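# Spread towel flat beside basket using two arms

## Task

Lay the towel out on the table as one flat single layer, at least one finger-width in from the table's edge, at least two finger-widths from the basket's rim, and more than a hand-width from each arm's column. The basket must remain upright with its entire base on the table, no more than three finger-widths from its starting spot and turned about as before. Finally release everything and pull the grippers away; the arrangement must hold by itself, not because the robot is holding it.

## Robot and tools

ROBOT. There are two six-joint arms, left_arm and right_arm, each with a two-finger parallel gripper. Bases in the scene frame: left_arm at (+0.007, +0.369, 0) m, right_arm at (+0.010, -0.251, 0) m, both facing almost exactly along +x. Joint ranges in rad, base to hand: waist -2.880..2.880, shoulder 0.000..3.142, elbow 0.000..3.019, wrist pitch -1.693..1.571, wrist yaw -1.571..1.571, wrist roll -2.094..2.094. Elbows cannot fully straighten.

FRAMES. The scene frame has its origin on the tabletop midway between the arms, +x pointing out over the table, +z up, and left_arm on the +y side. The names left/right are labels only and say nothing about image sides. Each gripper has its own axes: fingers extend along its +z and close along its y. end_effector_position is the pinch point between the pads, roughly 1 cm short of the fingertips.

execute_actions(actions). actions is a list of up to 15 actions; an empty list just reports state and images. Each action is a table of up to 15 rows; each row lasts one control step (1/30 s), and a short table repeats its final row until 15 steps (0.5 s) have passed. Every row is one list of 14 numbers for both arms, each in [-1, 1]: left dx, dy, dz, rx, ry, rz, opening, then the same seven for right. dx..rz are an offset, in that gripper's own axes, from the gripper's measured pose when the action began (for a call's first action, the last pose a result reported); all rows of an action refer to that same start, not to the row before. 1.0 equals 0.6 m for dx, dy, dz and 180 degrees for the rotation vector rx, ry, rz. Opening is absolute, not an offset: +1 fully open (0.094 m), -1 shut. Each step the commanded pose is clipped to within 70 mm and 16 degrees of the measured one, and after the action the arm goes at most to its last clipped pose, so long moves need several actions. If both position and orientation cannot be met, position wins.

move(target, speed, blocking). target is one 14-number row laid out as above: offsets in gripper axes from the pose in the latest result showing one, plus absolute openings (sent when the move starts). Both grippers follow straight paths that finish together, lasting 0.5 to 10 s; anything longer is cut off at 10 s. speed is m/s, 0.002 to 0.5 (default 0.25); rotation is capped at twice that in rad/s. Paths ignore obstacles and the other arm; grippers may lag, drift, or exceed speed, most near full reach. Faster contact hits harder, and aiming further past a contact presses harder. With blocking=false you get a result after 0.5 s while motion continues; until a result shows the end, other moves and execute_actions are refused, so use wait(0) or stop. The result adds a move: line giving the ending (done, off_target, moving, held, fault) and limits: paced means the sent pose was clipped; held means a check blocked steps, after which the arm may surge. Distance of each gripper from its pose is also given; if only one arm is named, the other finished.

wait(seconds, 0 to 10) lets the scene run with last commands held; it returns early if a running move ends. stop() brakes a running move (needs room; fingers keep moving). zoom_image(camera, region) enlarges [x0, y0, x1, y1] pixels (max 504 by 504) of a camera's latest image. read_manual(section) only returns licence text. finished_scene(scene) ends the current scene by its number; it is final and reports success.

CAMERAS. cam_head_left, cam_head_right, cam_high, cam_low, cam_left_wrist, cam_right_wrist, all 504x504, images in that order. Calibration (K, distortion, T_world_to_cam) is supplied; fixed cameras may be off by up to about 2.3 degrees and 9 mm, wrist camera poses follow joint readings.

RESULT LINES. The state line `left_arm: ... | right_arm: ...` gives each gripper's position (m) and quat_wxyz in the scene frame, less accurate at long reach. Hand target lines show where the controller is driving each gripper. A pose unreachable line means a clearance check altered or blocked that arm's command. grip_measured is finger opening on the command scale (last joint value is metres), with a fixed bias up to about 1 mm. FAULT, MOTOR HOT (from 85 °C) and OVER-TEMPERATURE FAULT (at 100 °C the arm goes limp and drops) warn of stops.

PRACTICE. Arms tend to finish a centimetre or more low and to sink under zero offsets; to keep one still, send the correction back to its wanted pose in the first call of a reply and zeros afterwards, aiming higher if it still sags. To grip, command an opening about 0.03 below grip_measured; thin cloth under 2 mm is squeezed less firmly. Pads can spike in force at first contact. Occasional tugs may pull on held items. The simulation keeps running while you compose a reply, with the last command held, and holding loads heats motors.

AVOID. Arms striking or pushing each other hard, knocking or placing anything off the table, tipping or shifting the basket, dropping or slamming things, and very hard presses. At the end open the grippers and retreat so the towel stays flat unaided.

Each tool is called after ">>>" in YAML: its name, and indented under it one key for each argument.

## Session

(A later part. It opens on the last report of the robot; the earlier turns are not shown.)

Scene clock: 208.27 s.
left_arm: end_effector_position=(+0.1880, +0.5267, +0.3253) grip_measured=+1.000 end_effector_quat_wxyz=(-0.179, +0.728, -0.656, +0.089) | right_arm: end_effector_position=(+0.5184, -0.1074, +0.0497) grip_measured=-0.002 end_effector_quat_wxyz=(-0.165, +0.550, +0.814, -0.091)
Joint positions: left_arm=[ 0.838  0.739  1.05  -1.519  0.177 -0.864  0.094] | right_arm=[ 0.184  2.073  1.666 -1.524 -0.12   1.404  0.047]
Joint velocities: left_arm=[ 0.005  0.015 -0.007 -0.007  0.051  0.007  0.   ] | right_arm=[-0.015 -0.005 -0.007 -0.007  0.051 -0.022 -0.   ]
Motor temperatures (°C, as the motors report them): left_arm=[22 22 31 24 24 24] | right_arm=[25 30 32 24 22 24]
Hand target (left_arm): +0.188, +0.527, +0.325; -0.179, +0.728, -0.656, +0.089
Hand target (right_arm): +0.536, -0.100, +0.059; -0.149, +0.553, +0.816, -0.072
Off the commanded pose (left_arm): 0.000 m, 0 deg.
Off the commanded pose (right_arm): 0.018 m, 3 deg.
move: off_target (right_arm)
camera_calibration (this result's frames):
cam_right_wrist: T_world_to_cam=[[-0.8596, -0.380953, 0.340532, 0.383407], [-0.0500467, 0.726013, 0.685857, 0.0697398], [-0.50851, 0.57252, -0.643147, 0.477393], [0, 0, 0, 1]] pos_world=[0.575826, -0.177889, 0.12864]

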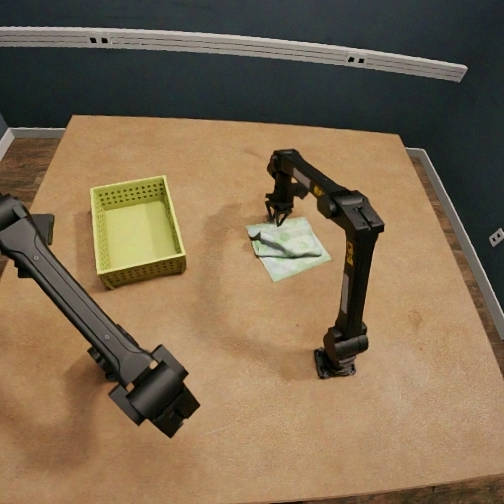

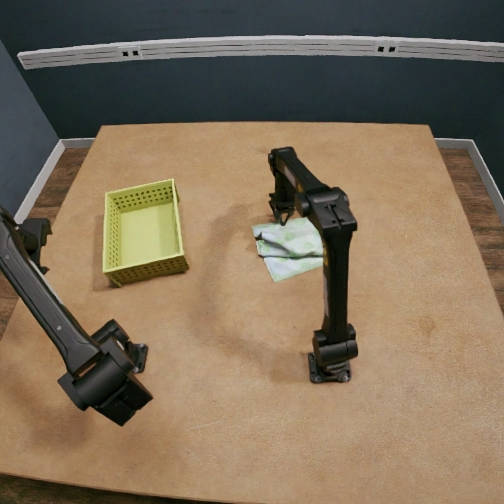

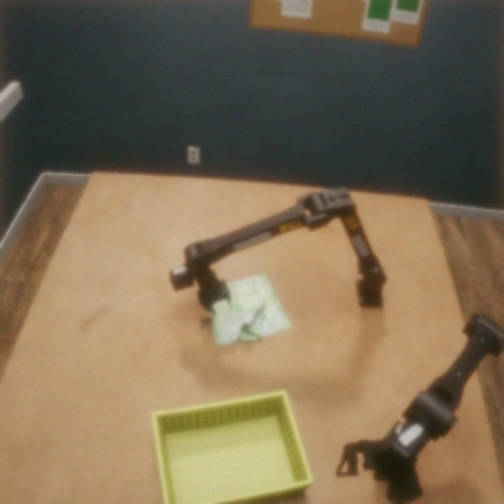

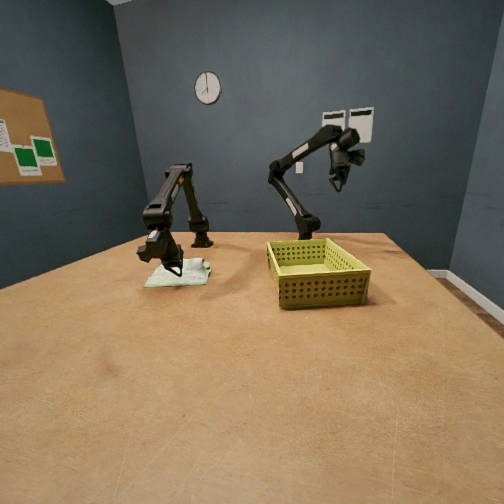

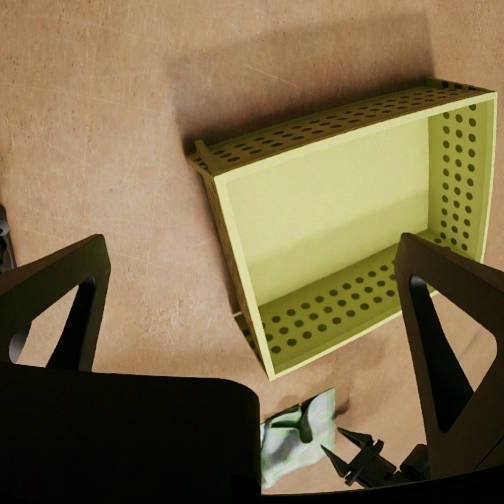

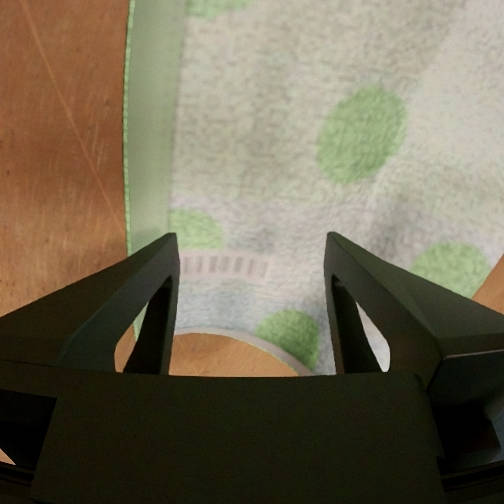

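Need ~3.5 cm more outward while descending.

>>> move:
  target: [0,0,0,0,0,0,1,-0.02,0.09,0.03,0,0,0,0]
  speed: 0.05

>>> move:
  target: [0,0,0,0,0,0,1,0,0.03,0.05,0,0,0,0]
  speed: 0.03

Scene clock: 212.73 s.
left_arm: end_effector_position=(+0.1880, +0.5267, +0.3253) grip_measured=+1.000 end_effector_quat_wxyz=(-0.179, +0.728, -0.656, +0.089) | right_arm: end_effector_position=(+0.5518, -0.0993, +0.0169) grip_measured=-0.002 end_effector_quat_wxyz=(-0.168, +0.550, +0.813, -0.094)
Joint positions: left_arm=[ 0.838  0.739  1.05  -1.519  0.177 -0.864  0.094] | right_arm=[ 0.184  2.201  1.794 -1.532 -0.12   1.405  0.047]
Joint velocities: left_arm=[ 0.015  0.005  0.012  0.012  0.022 -0.022  0.   ] | right_arm=[-0.015 -0.015 -0.002  0.012 -0.051  0.081 -0.001]
Motor temperatures (°C, as the motors report them): left_arm=[22 22 31 24 24 24] | right_arm=[25 30 32 24 22 24]
Hand target (left_arm): +0.188, +0.527, +0.325; -0.179, +0.728, -0.656, +0.089
Hand target (right_arm): +0.563, -0.097, +0.014; -0.165, +0.550, +0.814, -0.091
Off the commanded pose (left_arm): 0.000 m, 0 deg.
Off the commanded pose (right_arm): 0.012 m, 0 deg.
move: off_target (right_arm)
camera_calibration (this result's frames):
cam_right_wrist: T_world_to_cam=[[-0.85731, -0.379244, 0.348128, 0.425159], [-0.0439154, 0.72765, 0.684542, 0.0848282], [-0.512923, 0.571576, -0.640476, 0.470935], [0, 0, 0, 1]] pos_world=[0.609772, -0.169661, 0.0955446]

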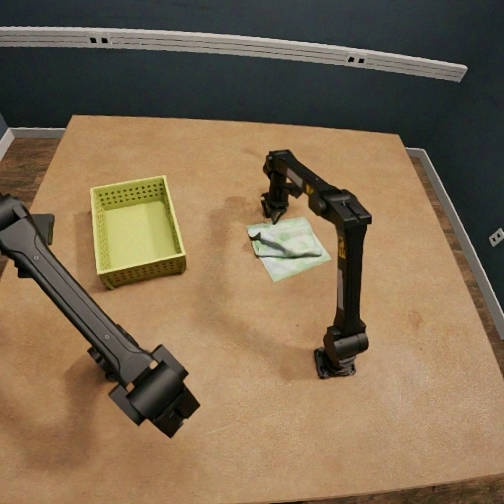

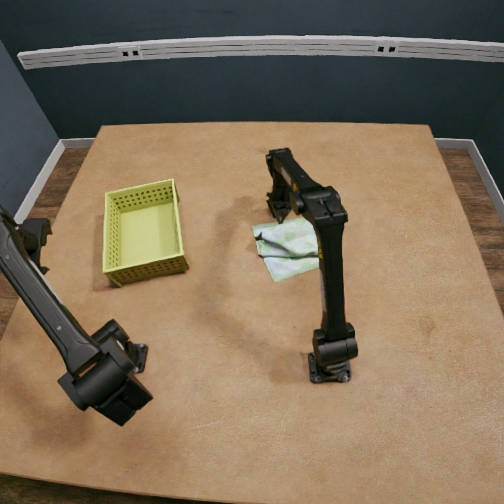

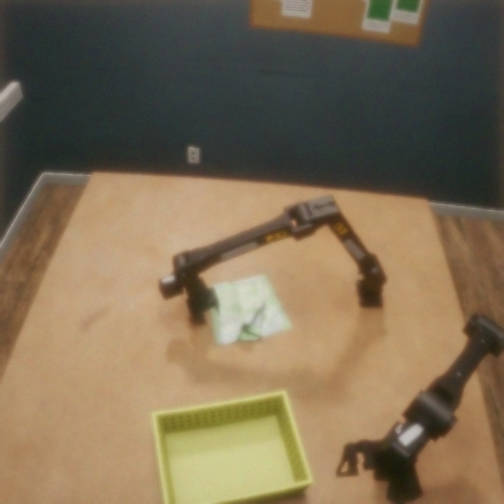

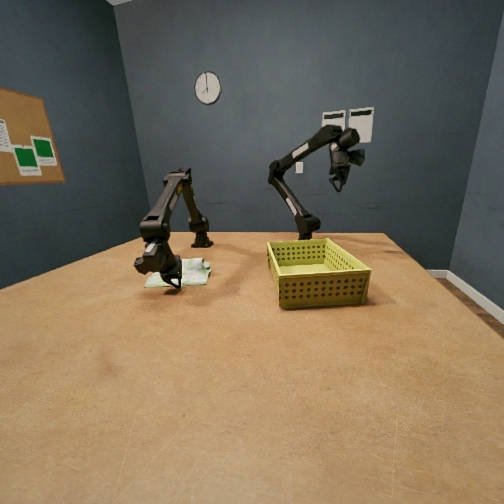

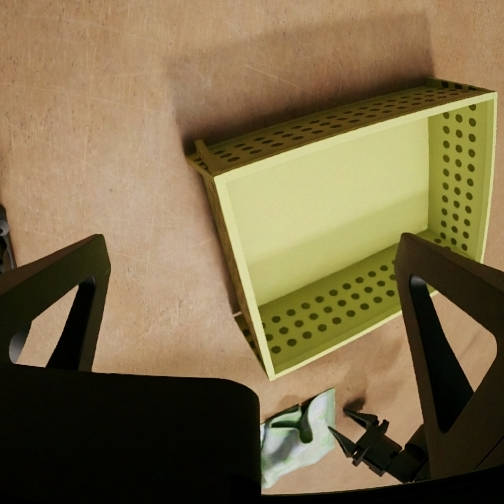

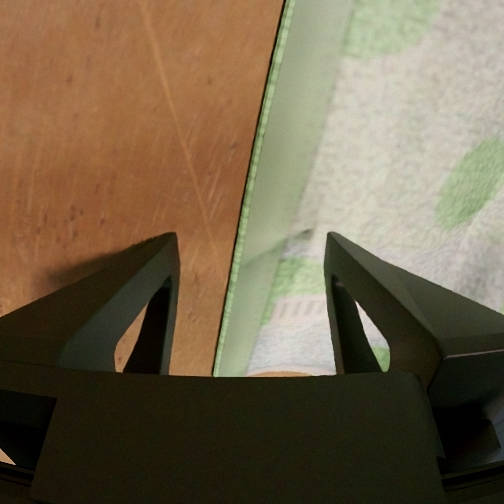

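Scene clock: 214.13 s.
left_arm: end_effector_position=(+0.1880, +0.5267, +0.3253) grip_measured=+1.000 end_effector_quat_wxyz=(-0.179, +0.728, -0.656, +0.089) | right_arm: end_effector_position=(+0.5549, -0.0981, +0.0156) grip_measured=-0.002 end_effector_quat_wxyz=(-0.163, +0.550, +0.814, -0.089)
Joint positions: left_arm=[ 0.838  0.739  1.05  -1.519  0.177 -0.864  0.094] | right_arm=[ 0.184  2.201  1.794 -1.518 -0.12   1.407  0.047]
Joint velocities: left_arm=[-0.015 -0.005 -0.002  0.007 -0.066  0.037  0.   ] | right_arm=[-0.015  0.005  0.007 -0.007 -0.007  0.022  0.   ]
Motor temperatures (°C, as the motors report them): left_arm=[22 22 31 24 24 24] | right_arm=[25 30 32 24 22 24]
Hand target (left_arm): +0.188, +0.527, +0.325; -0.179, +0.728, -0.656, +0.089
Hand target (right_arm): +0.555, -0.092, -0.016; -0.167, +0.550, +0.813, -0.094
Off the commanded pose (left_arm): 0.000 m, 0 deg.
Off the commanded pose (right_arm): 0.033 m, 1 deg.
move: off_target (right_arm)
camera_calibration (this result's frames):
cam_right_wrist: T_world_to_cam=[[-0.862352, -0.379659, 0.334974, 0.431677], [-0.0530578, 0.725721, 0.68594, 0.0898157], [-0.503521, 0.573749, -0.645972, 0.466119], [0, 0, 0, 1]] pos_world=[0.611724, -0.168727, 0.0948913]

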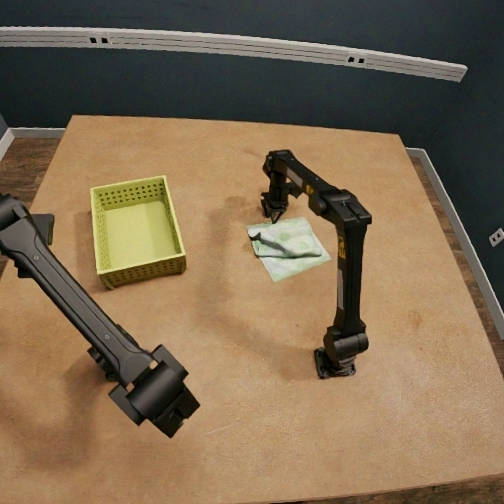

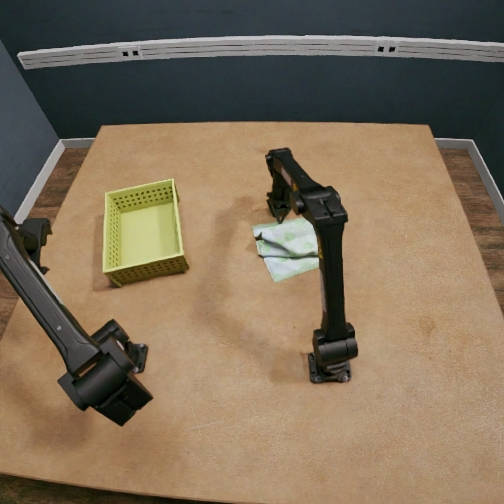

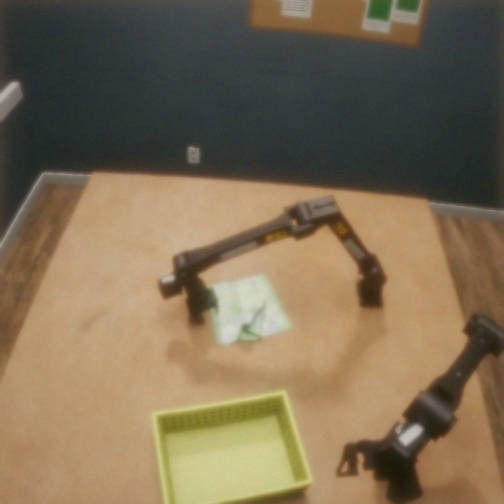

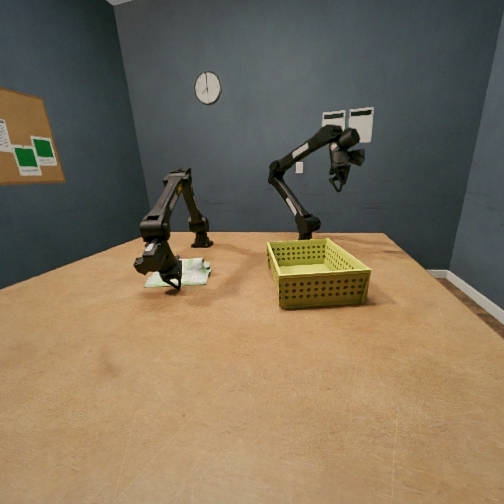

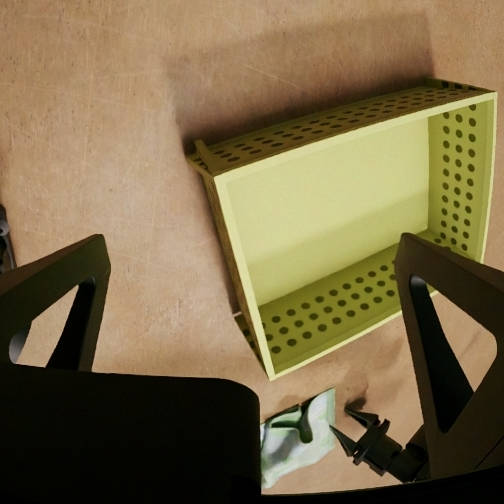

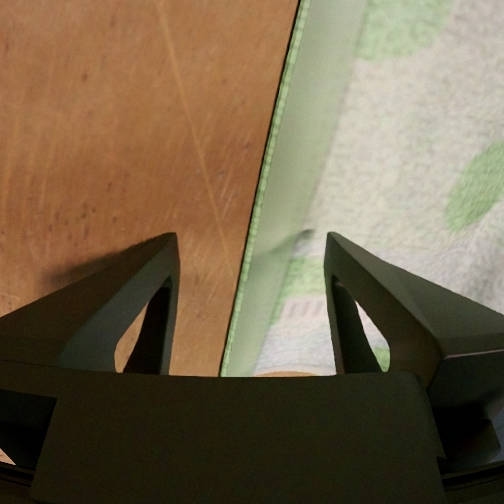

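Close, then pull outward (+y local), slightly up.

>>> move:
  target: [0,0,0,0,0,0,1,0,0,0,0,0,0,-1]

>>> move:
  target: [0,0,0,0,0,0,1,-0.03,0.25,-0.11,0,0,0,-1]
  speed: 0.06

Scene clock: 217.43 s.
left_arm: end_effector_position=(+0.1880, +0.5267, +0.3253) grip_measured=+1.000 end_effector_quat_wxyz=(-0.179, +0.728, -0.656, +0.089) | right_arm: end_effector_position=(+0.5540, -0.0983, +0.0153) grip_measured=-0.986 end_effector_quat_wxyz=(-0.163, +0.550, +0.814, -0.090)
Joint positions: left_arm=[ 0.838  0.739  1.05  -1.519  0.177 -0.864  0.094] | right_arm=[ 0.184  2.2    1.791 -1.518 -0.12   1.407  0.001]
Joint velocities: left_arm=[-0.005 -0.015 -0.002 -0.012 -0.007 -0.022  0.   ] | right_arm=[ 0.005 -0.005  0.012  0.007  0.007 -0.051 -0.   ]
Motor temperatures (°C, as the motors report them): left_arm=[22 22 31 24 24 24] | right_arm=[25 30 32 24 22 24]
Hand target (left_arm): +0.188, +0.527, +0.325; -0.179, +0.728, -0.656, +0.089
Hand target (right_arm): +0.555, -0.098, +0.016; -0.163, +0.550, +0.814, -0.089
Off the commanded pose (left_arm): 0.000 m, 0 deg.
Off the commanded pose (right_arm): 0.001 m, 0 deg.
move: done
camera_calibration (this result's frames):
cam_right_wrist: T_world_to_cam=[[-0.86173, -0.379507, 0.336743, 0.430556], [-0.0517868, 0.726031, 0.685709, 0.0894588], [-0.504717, 0.573458, -0.645296, 0.466225], [0, 0, 0, 1]] pos_world=[0.610967, -0.168911, 0.0945239]

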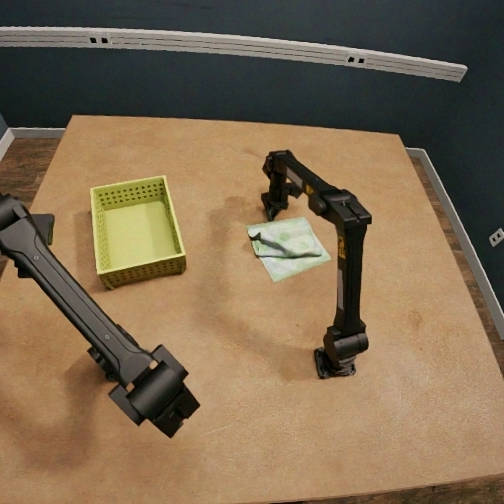

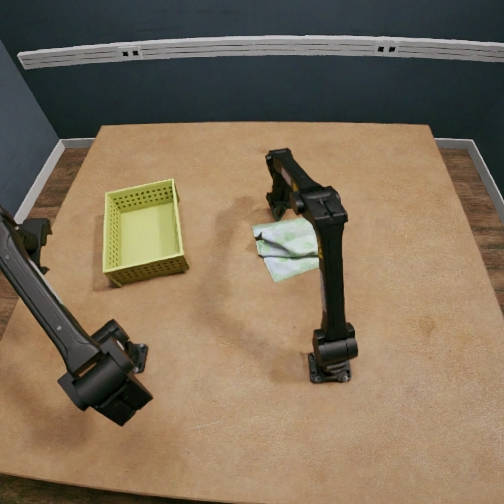

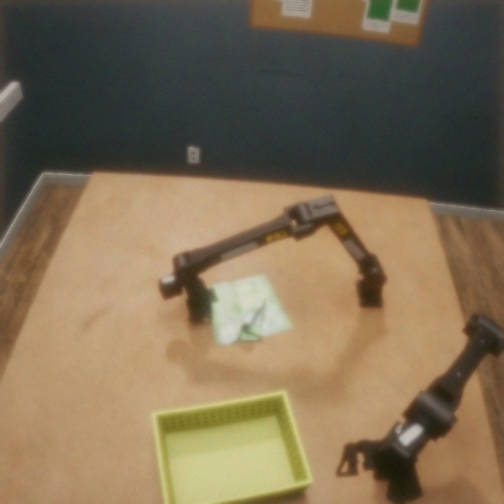

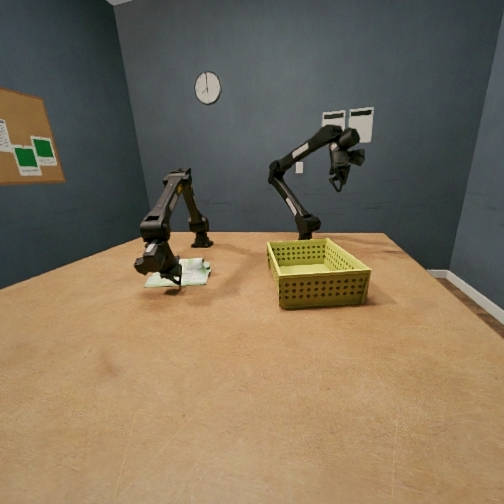

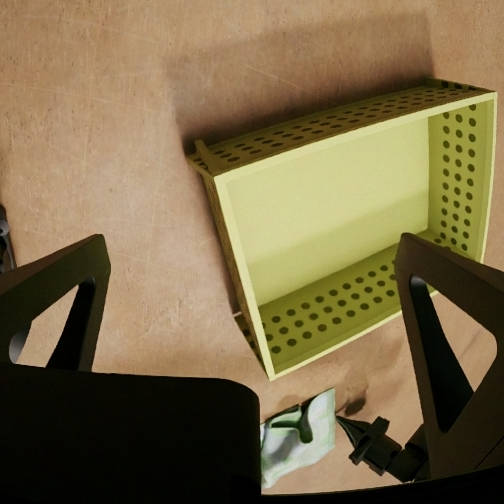

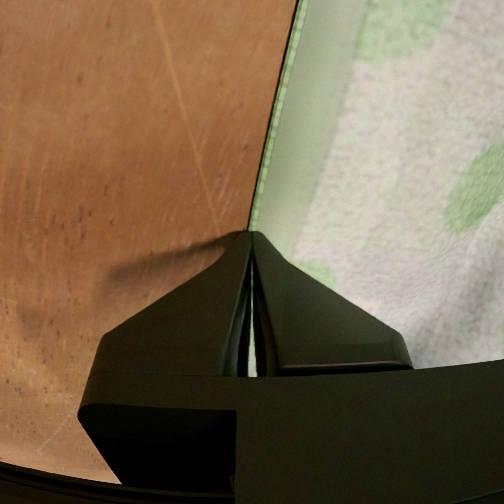

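Scene clock: 220.50 s.
left_arm: end_effector_position=(+0.1880, +0.5267, +0.3253) grip_measured=+1.000 end_effector_quat_wxyz=(-0.179, +0.728, -0.656, +0.089) | right_arm: end_effector_position=(+0.7057, -0.0614, +0.0217) grip_measured=-0.986 end_effector_quat_wxyz=(-0.098, +0.559, +0.824, -0.018)
Joint positions: left_arm=[ 0.838  0.739  1.05  -1.519  0.177 -0.864  0.094] | right_arm=[ 0.184  2.577  2.543 -1.697 -0.12   1.421  0.001]
Joint velocities: left_arm=[-0.005 -0.005 -0.017 -0.027  0.007 -0.066  0.   ] | right_arm=[-0.005 -0.005 -0.012 -0.002 -0.022 -0.037  0.   ]
Motor temperatures (°C, as the motors report them): left_arm=[22 22 31 24 24 24] | right_arm=[25 31 32 24 22 24]
Hand target (left_arm): +0.188, +0.527, +0.325; -0.179, +0.728, -0.656, +0.089
Hand target (right_arm): +0.714, -0.062, +0.027; -0.092, +0.564, +0.821, -0.010
Off the commanded pose (left_arm): 0.000 m, 0 deg.
Off the commanded pose (right_arm): 0.009 m, 11 deg.
joint sent to its limit (right arm) — the command would take joint 4 (wrist pitch) past its lower limit, so that joint was sent only as far as its limit.
move: off_target (right_arm)
camera_calibration (this result's frames):
cam_right_wrist: T_world_to_cam=[[-0.913613, -0.377513, 0.150983, 0.613918], [-0.173681, 0.698121, 0.694595, 0.150254], [-0.367623, 0.608368, -0.703379, 0.432364], [0, 0, 0, 1]] pos_world=[0.745926, -0.136169, 0.107059]

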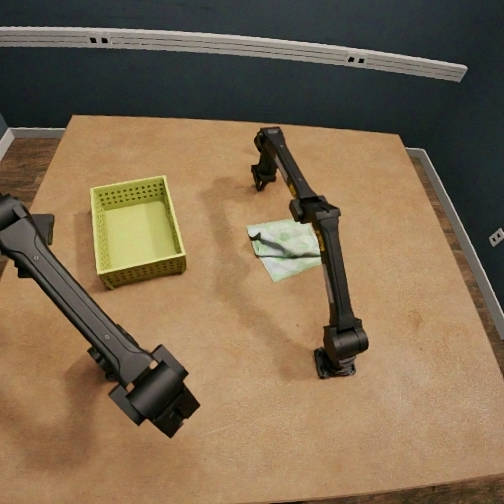

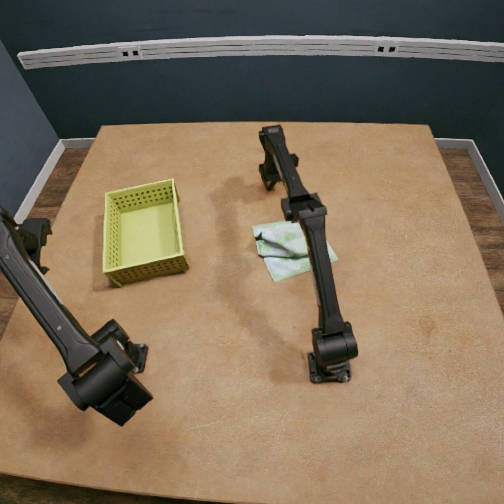

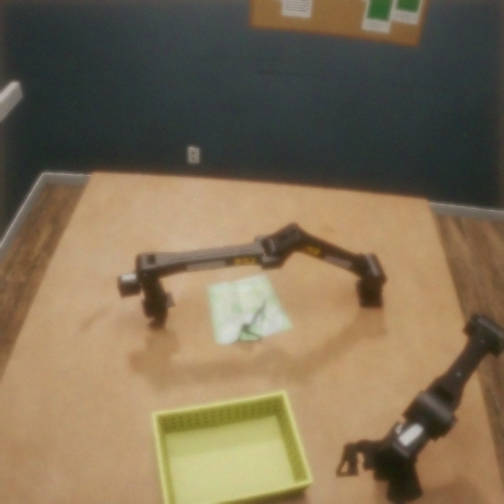

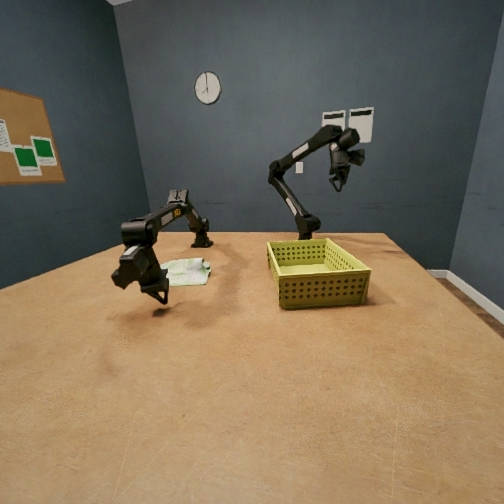

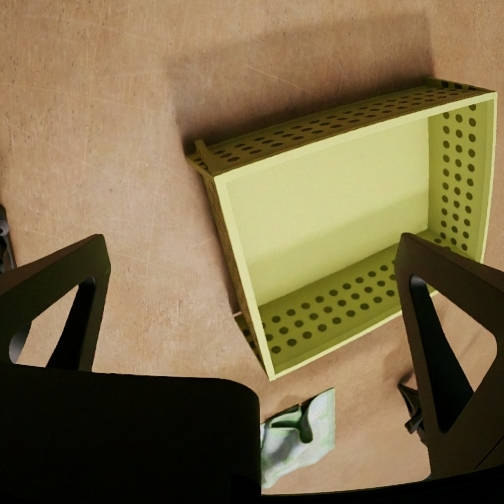

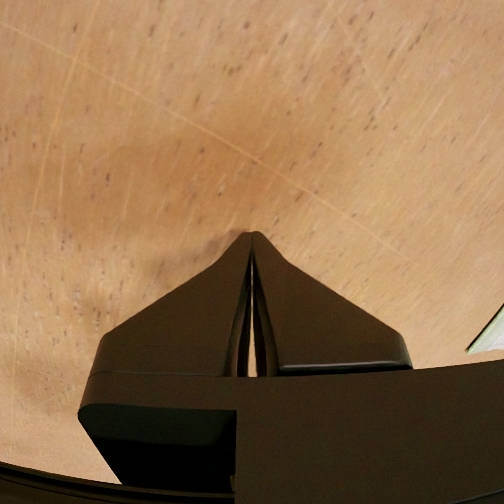

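>>> move:
  target: [0,0,0,0,0,0,1,0.04,-0.287,-0.01,0,0,0,0]
  speed: 0.1

Scene clock: 226.97 s.
left_arm: end_effector_position=(+0.1880, +0.5267, +0.3253) grip_measured=+1.000 end_effector_quat_wxyz=(-0.179, +0.728, -0.656, +0.089) | right_arm: end_effector_position=(+0.5325, -0.1039, +0.0408) grip_measured=-0.002 end_effector_quat_wxyz=(-0.109, +0.559, +0.821, -0.031)
Joint positions: left_arm=[ 0.838  0.739  1.05  -1.519  0.177 -0.864  0.094] | right_arm=[ 0.184  2.01   1.568 -1.322 -0.12   1.422  0.047]
Joint velocities: left_arm=[-0.005  0.005  0.002  0.007 -0.051 -0.022  0.   ] | right_arm=[-0.024 -0.005  0.007  0.002 -0.007 -0.051 -0.001]
Motor temperatures (°C, as the motors report them): left_arm=[22 22 31 24 24 24] | right_arm=[25 32 32 24 22 24]
Hand target (left_arm): +0.188, +0.527, +0.325; -0.179, +0.728, -0.656, +0.089
Hand target (right_arm): +0.538, -0.104, +0.051; -0.098, +0.558, +0.824, -0.018
Off the commanded pose (left_arm): 0.000 m, 0 deg.
Off the commanded pose (right_arm): 0.016 m, 2 deg.
move: off_target (right_arm)
camera_calibration (this result's frames):
cam_right_wrist: T_world_to_cam=[[-0.908461, -0.375106, 0.184373, 0.432926], [-0.14947, 0.703505, 0.694794, 0.124187], [-0.390329, 0.603635, -0.695175, 0.419252], [0, 0, 0, 1]] pos_world=[0.575505, -0.178048, 0.125349]

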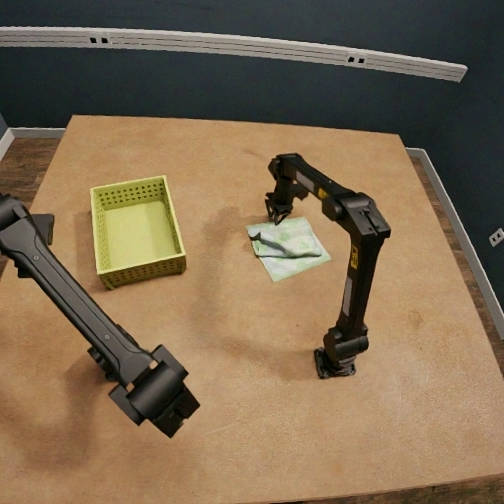

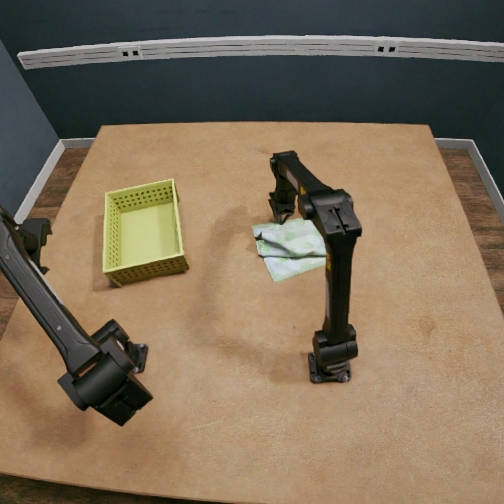

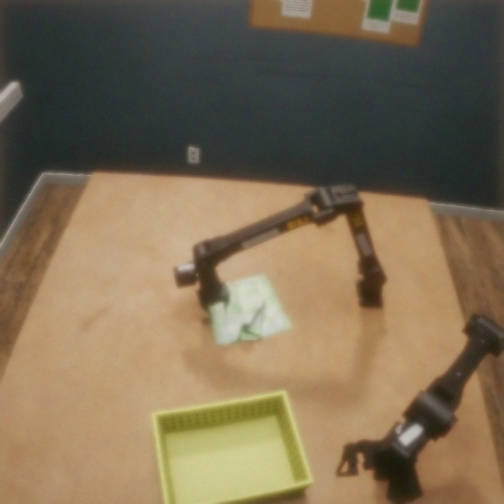

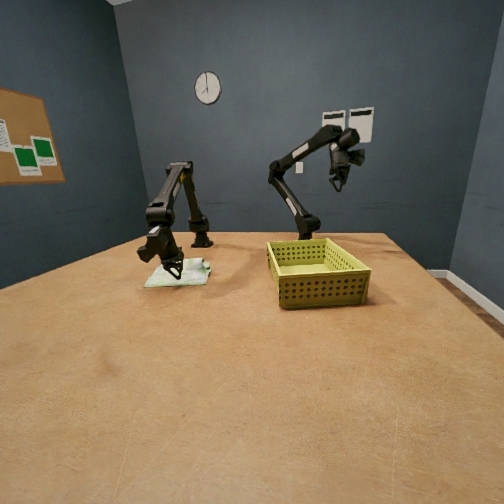

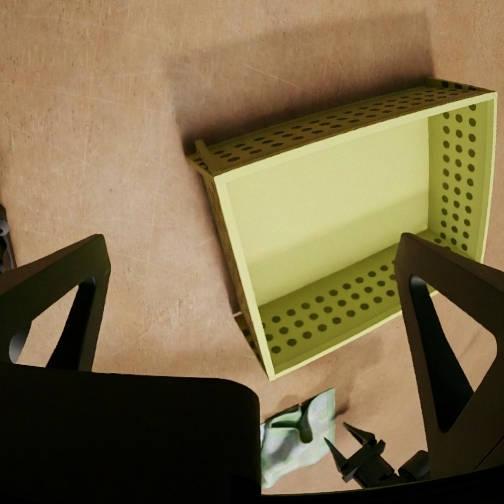

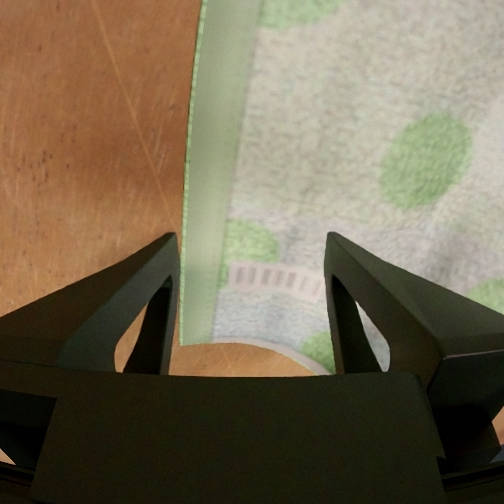

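>>> move:
  target: [0,0,0,0,0,0,1,0,0.018,0.06,0,0,0,0]
  speed: 0.03

>>> move:
  target: [0,0,0,0,0,0,1,0,0,0.015,0,0,0,-1]

>>> move:
  target: [0,0,0,0,0,0,1,-0.03,0.27,-0.09,0,0,0,-1]
  speed: 0.06

Scene clock: 238.63 s.
left_arm: end_effector_position=(+0.1880, +0.5267, +0.3253) grip_measured=+1.000 end_effector_quat_wxyz=(-0.179, +0.728, -0.656, +0.089) | right_arm: end_effector_position=(+0.5348, -0.1012, +0.0120) grip_measured=-0.002 end_effector_quat_wxyz=(-0.109, +0.558, +0.822, -0.030)
Joint positions: left_arm=[ 0.838  0.739  1.05  -1.519  0.177 -0.864  0.094] | right_arm=[ 0.187  2.05   1.551 -1.263 -0.12   1.423  0.047]
Joint velocities: left_arm=[-0.005 -0.015 -0.012  0.007 -0.051  0.037  0.   ] | right_arm=[ 0.005 -0.005  0.017 -0.002 -0.022  0.007 -0.001]
Motor temperatures (°C, as the motors report them): left_arm=[22 22 32 24 24 24] | right_arm=[25 32 31 24 22 24]
Hand target (left_arm): +0.188, +0.527, +0.325; -0.179, +0.728, -0.656, +0.089
Hand target (right_arm): +0.535, -0.097, +0.004; -0.109, +0.559, +0.821, -0.031
Off the commanded pose (left_arm): 0.000 m, 0 deg.
Off the commanded pose (right_arm): 0.009 m, 0 deg.
move: done
camera_calibration (this result's frames):
cam_right_wrist: T_world_to_cam=[[-0.908041, -0.376891, 0.182796, 0.440874], [-0.152038, 0.703178, 0.694568, 0.144032], [-0.390315, 0.602904, -0.695816, 0.398359], [0, 0, 0, 1]] pos_world=[0.577716, -0.175291, 0.0965548]

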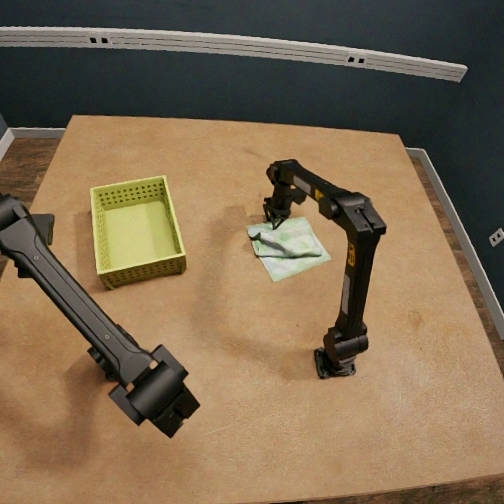

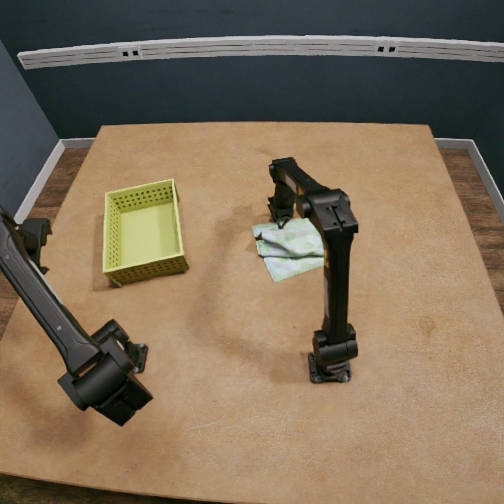

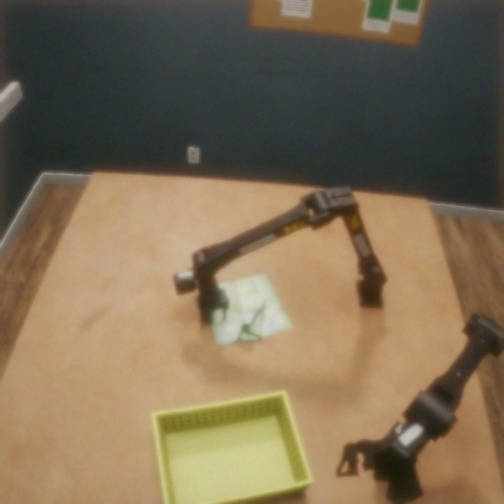

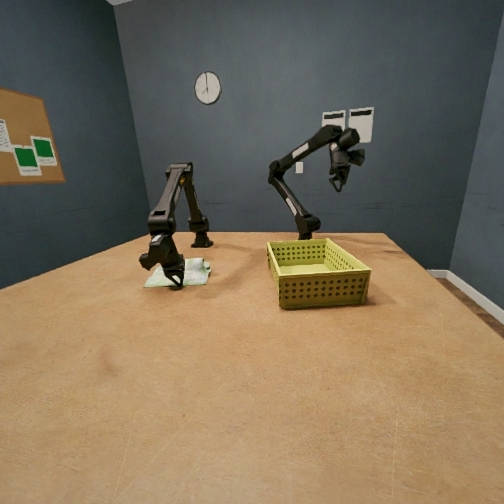

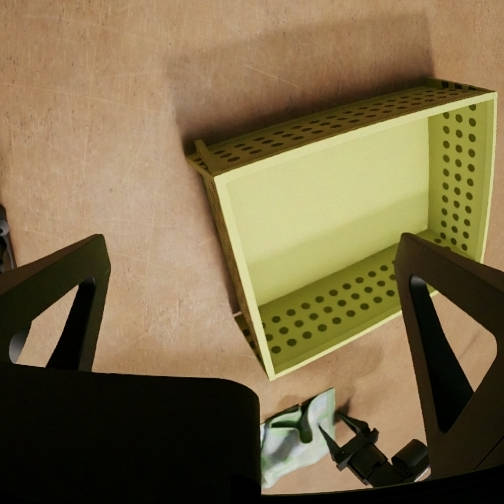

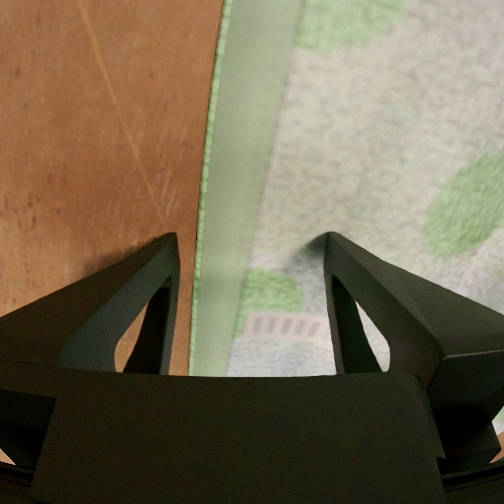

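Scene clock: 239.33 s.
left_arm: end_effector_position=(+0.1880, +0.5267, +0.3253) grip_measured=+1.000 end_effector_quat_wxyz=(-0.179, +0.728, -0.656, +0.089) | right_arm: end_effector_position=(+0.5331, -0.1016, +0.0099) grip_measured=-0.986 end_effector_quat_wxyz=(-0.109, +0.558, +0.822, -0.031)
Joint positions: left_arm=[ 0.838  0.739  1.05  -1.519  0.177 -0.864  0.094] | right_arm=[ 0.187  2.05   1.544 -1.259 -0.12   1.423  0.001]
Joint velocities: left_arm=[-0.015 -0.005 -0.002  0.022 -0.066  0.051  0.   ] | right_arm=[-0.024  0.015 -0.007 -0.002  0.007  0.007  0.   ]
Motor temperatures (°C, as the motors report them): left_arm=[22 22 32 24 24 24] | right_arm=[25 32 31 24 22 24]
Hand target (left_arm): +0.188, +0.527, +0.325; -0.179, +0.728, -0.656, +0.089
Hand target (right_arm): +0.533, -0.100, +0.003; -0.109, +0.558, +0.822, -0.030
Off the commanded pose (left_arm): 0.000 m, 0 deg.
Off the commanded pose (right_arm): 0.007 m, 0 deg.
move: done
camera_calibration (this result's frames):
cam_right_wrist: T_world_to_cam=[[-0.907632, -0.376791, 0.18502, 0.439327], [-0.150495, 0.703559, 0.694519, 0.144717], [-0.391861, 0.602523, -0.695278, 0.397295], [0, 0, 0, 1]] pos_world=[0.576211, -0.175662, 0.0944371]

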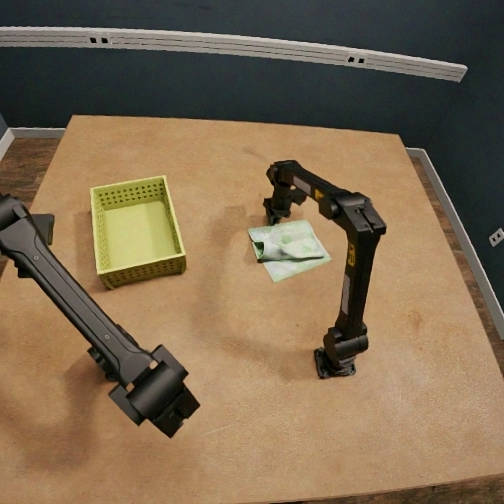

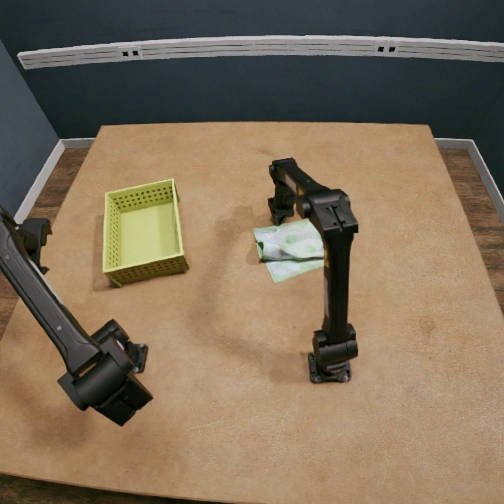

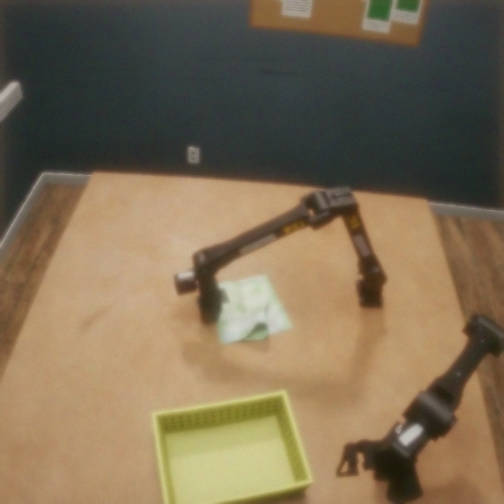

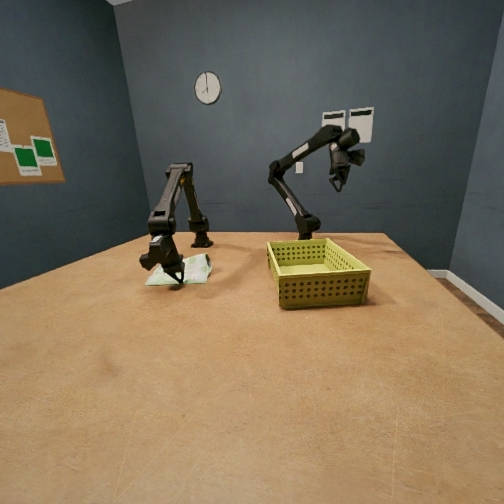

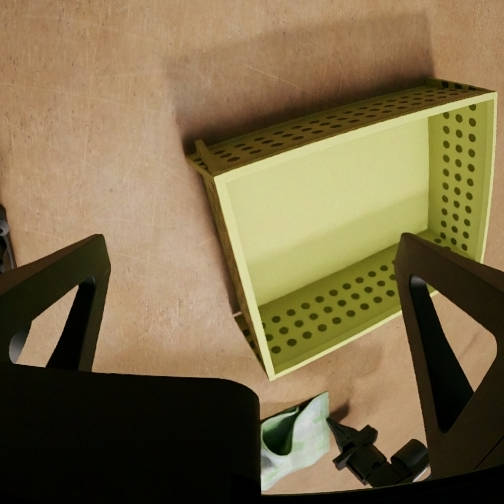

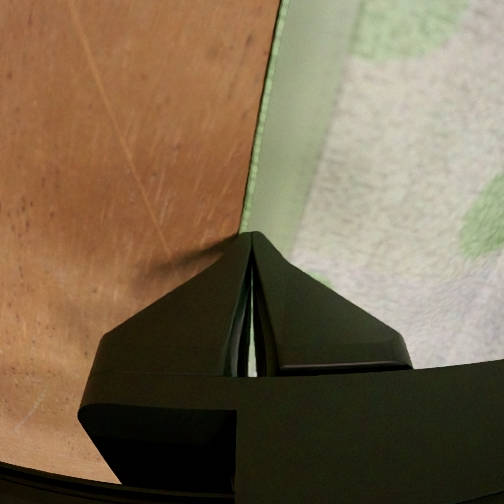

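Scene clock: 242.47 s.
left_arm: end_effector_position=(+0.1880, +0.5267, +0.3253) grip_measured=+1.000 end_effector_quat_wxyz=(-0.179, +0.728, -0.656, +0.089) | right_arm: end_effector_position=(+0.6900, -0.0629, +0.0280) grip_measured=-0.986 end_effector_quat_wxyz=(-0.108, +0.558, +0.822, -0.030)
Joint positions: left_arm=[ 0.838  0.739  1.05  -1.519  0.177 -0.864  0.094] | right_arm=[ 0.187  2.527  2.462 -1.695 -0.12   1.423  0.001]
Joint velocities: left_arm=[-0.005 -0.005  0.012  0.012  0.051 -0.066  0.   ] | right_arm=[ 0.005  0.005  0.002 -0.017 -0.007  0.022 -0.001]
Motor temperatures (°C, as the motors report them): left_arm=[22 22 32 24 24 24] | right_arm=[25 32 32 24 22 24]
Hand target (left_arm): +0.188, +0.527, +0.325; -0.179, +0.728, -0.656, +0.089
Hand target (right_arm): +0.699, -0.062, +0.035; -0.100, +0.560, +0.822, -0.021
Off the commanded pose (left_arm): 0.000 m, 0 deg.
Off the commanded pose (right_arm): 0.009 m, 0 deg.
joint sent to its limit (right arm) — the command would take joint 4 (wrist pitch) past its lower limit, so that joint was sent only as far as its limit.
move: done
camera_calibration (this result's frames):
cam_right_wrist: T_world_to_cam=[[-0.908378, -0.376974, 0.180942, 0.593647], [-0.153325, 0.702861, 0.694607, 0.130434], [-0.389026, 0.603222, -0.696262, 0.446162], [0, 0, 0, 1]] pos_world=[0.732823, -0.137022, 0.11263]

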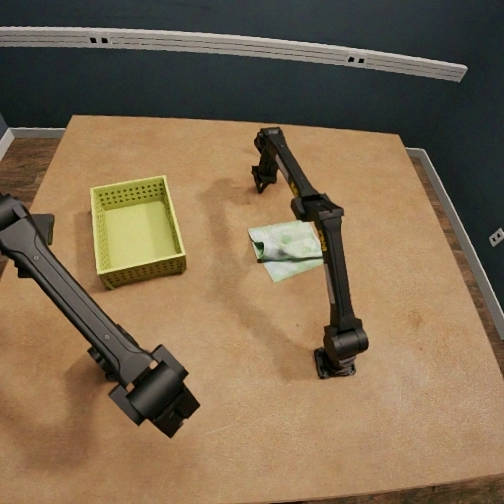

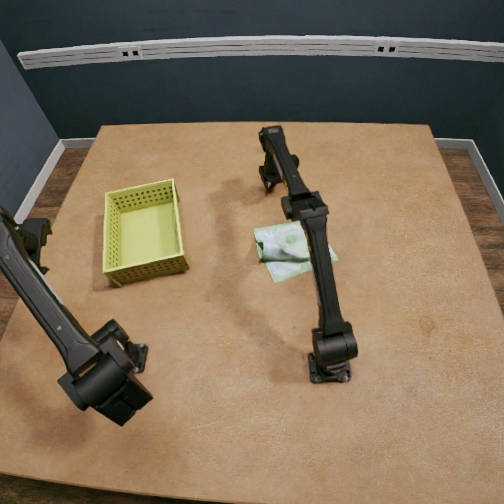

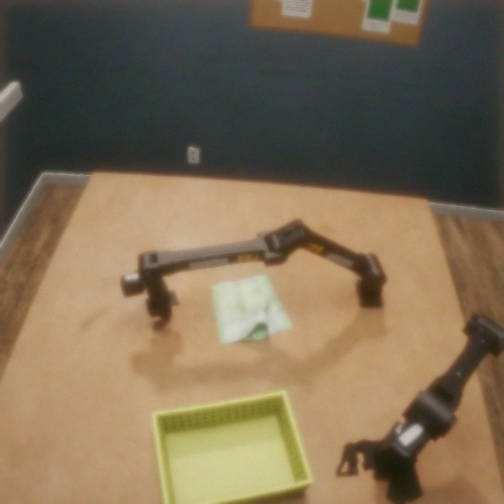

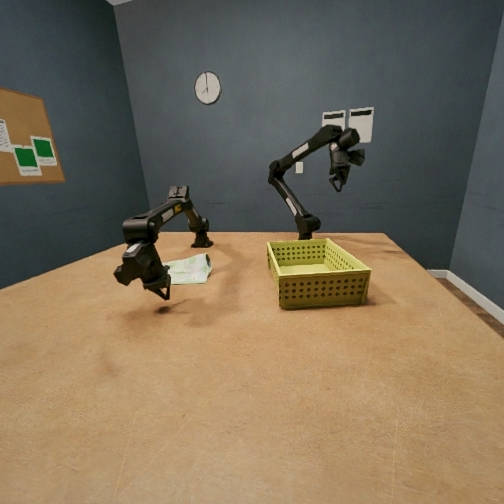

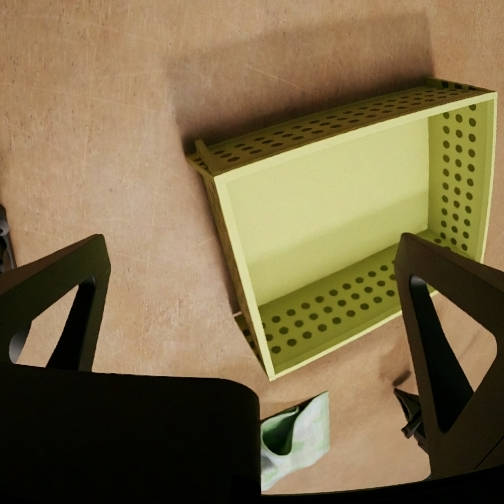

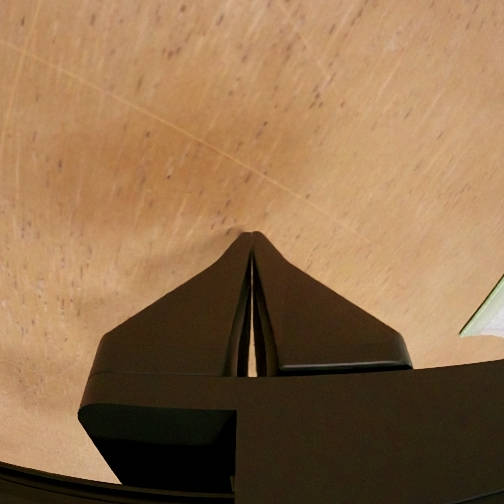

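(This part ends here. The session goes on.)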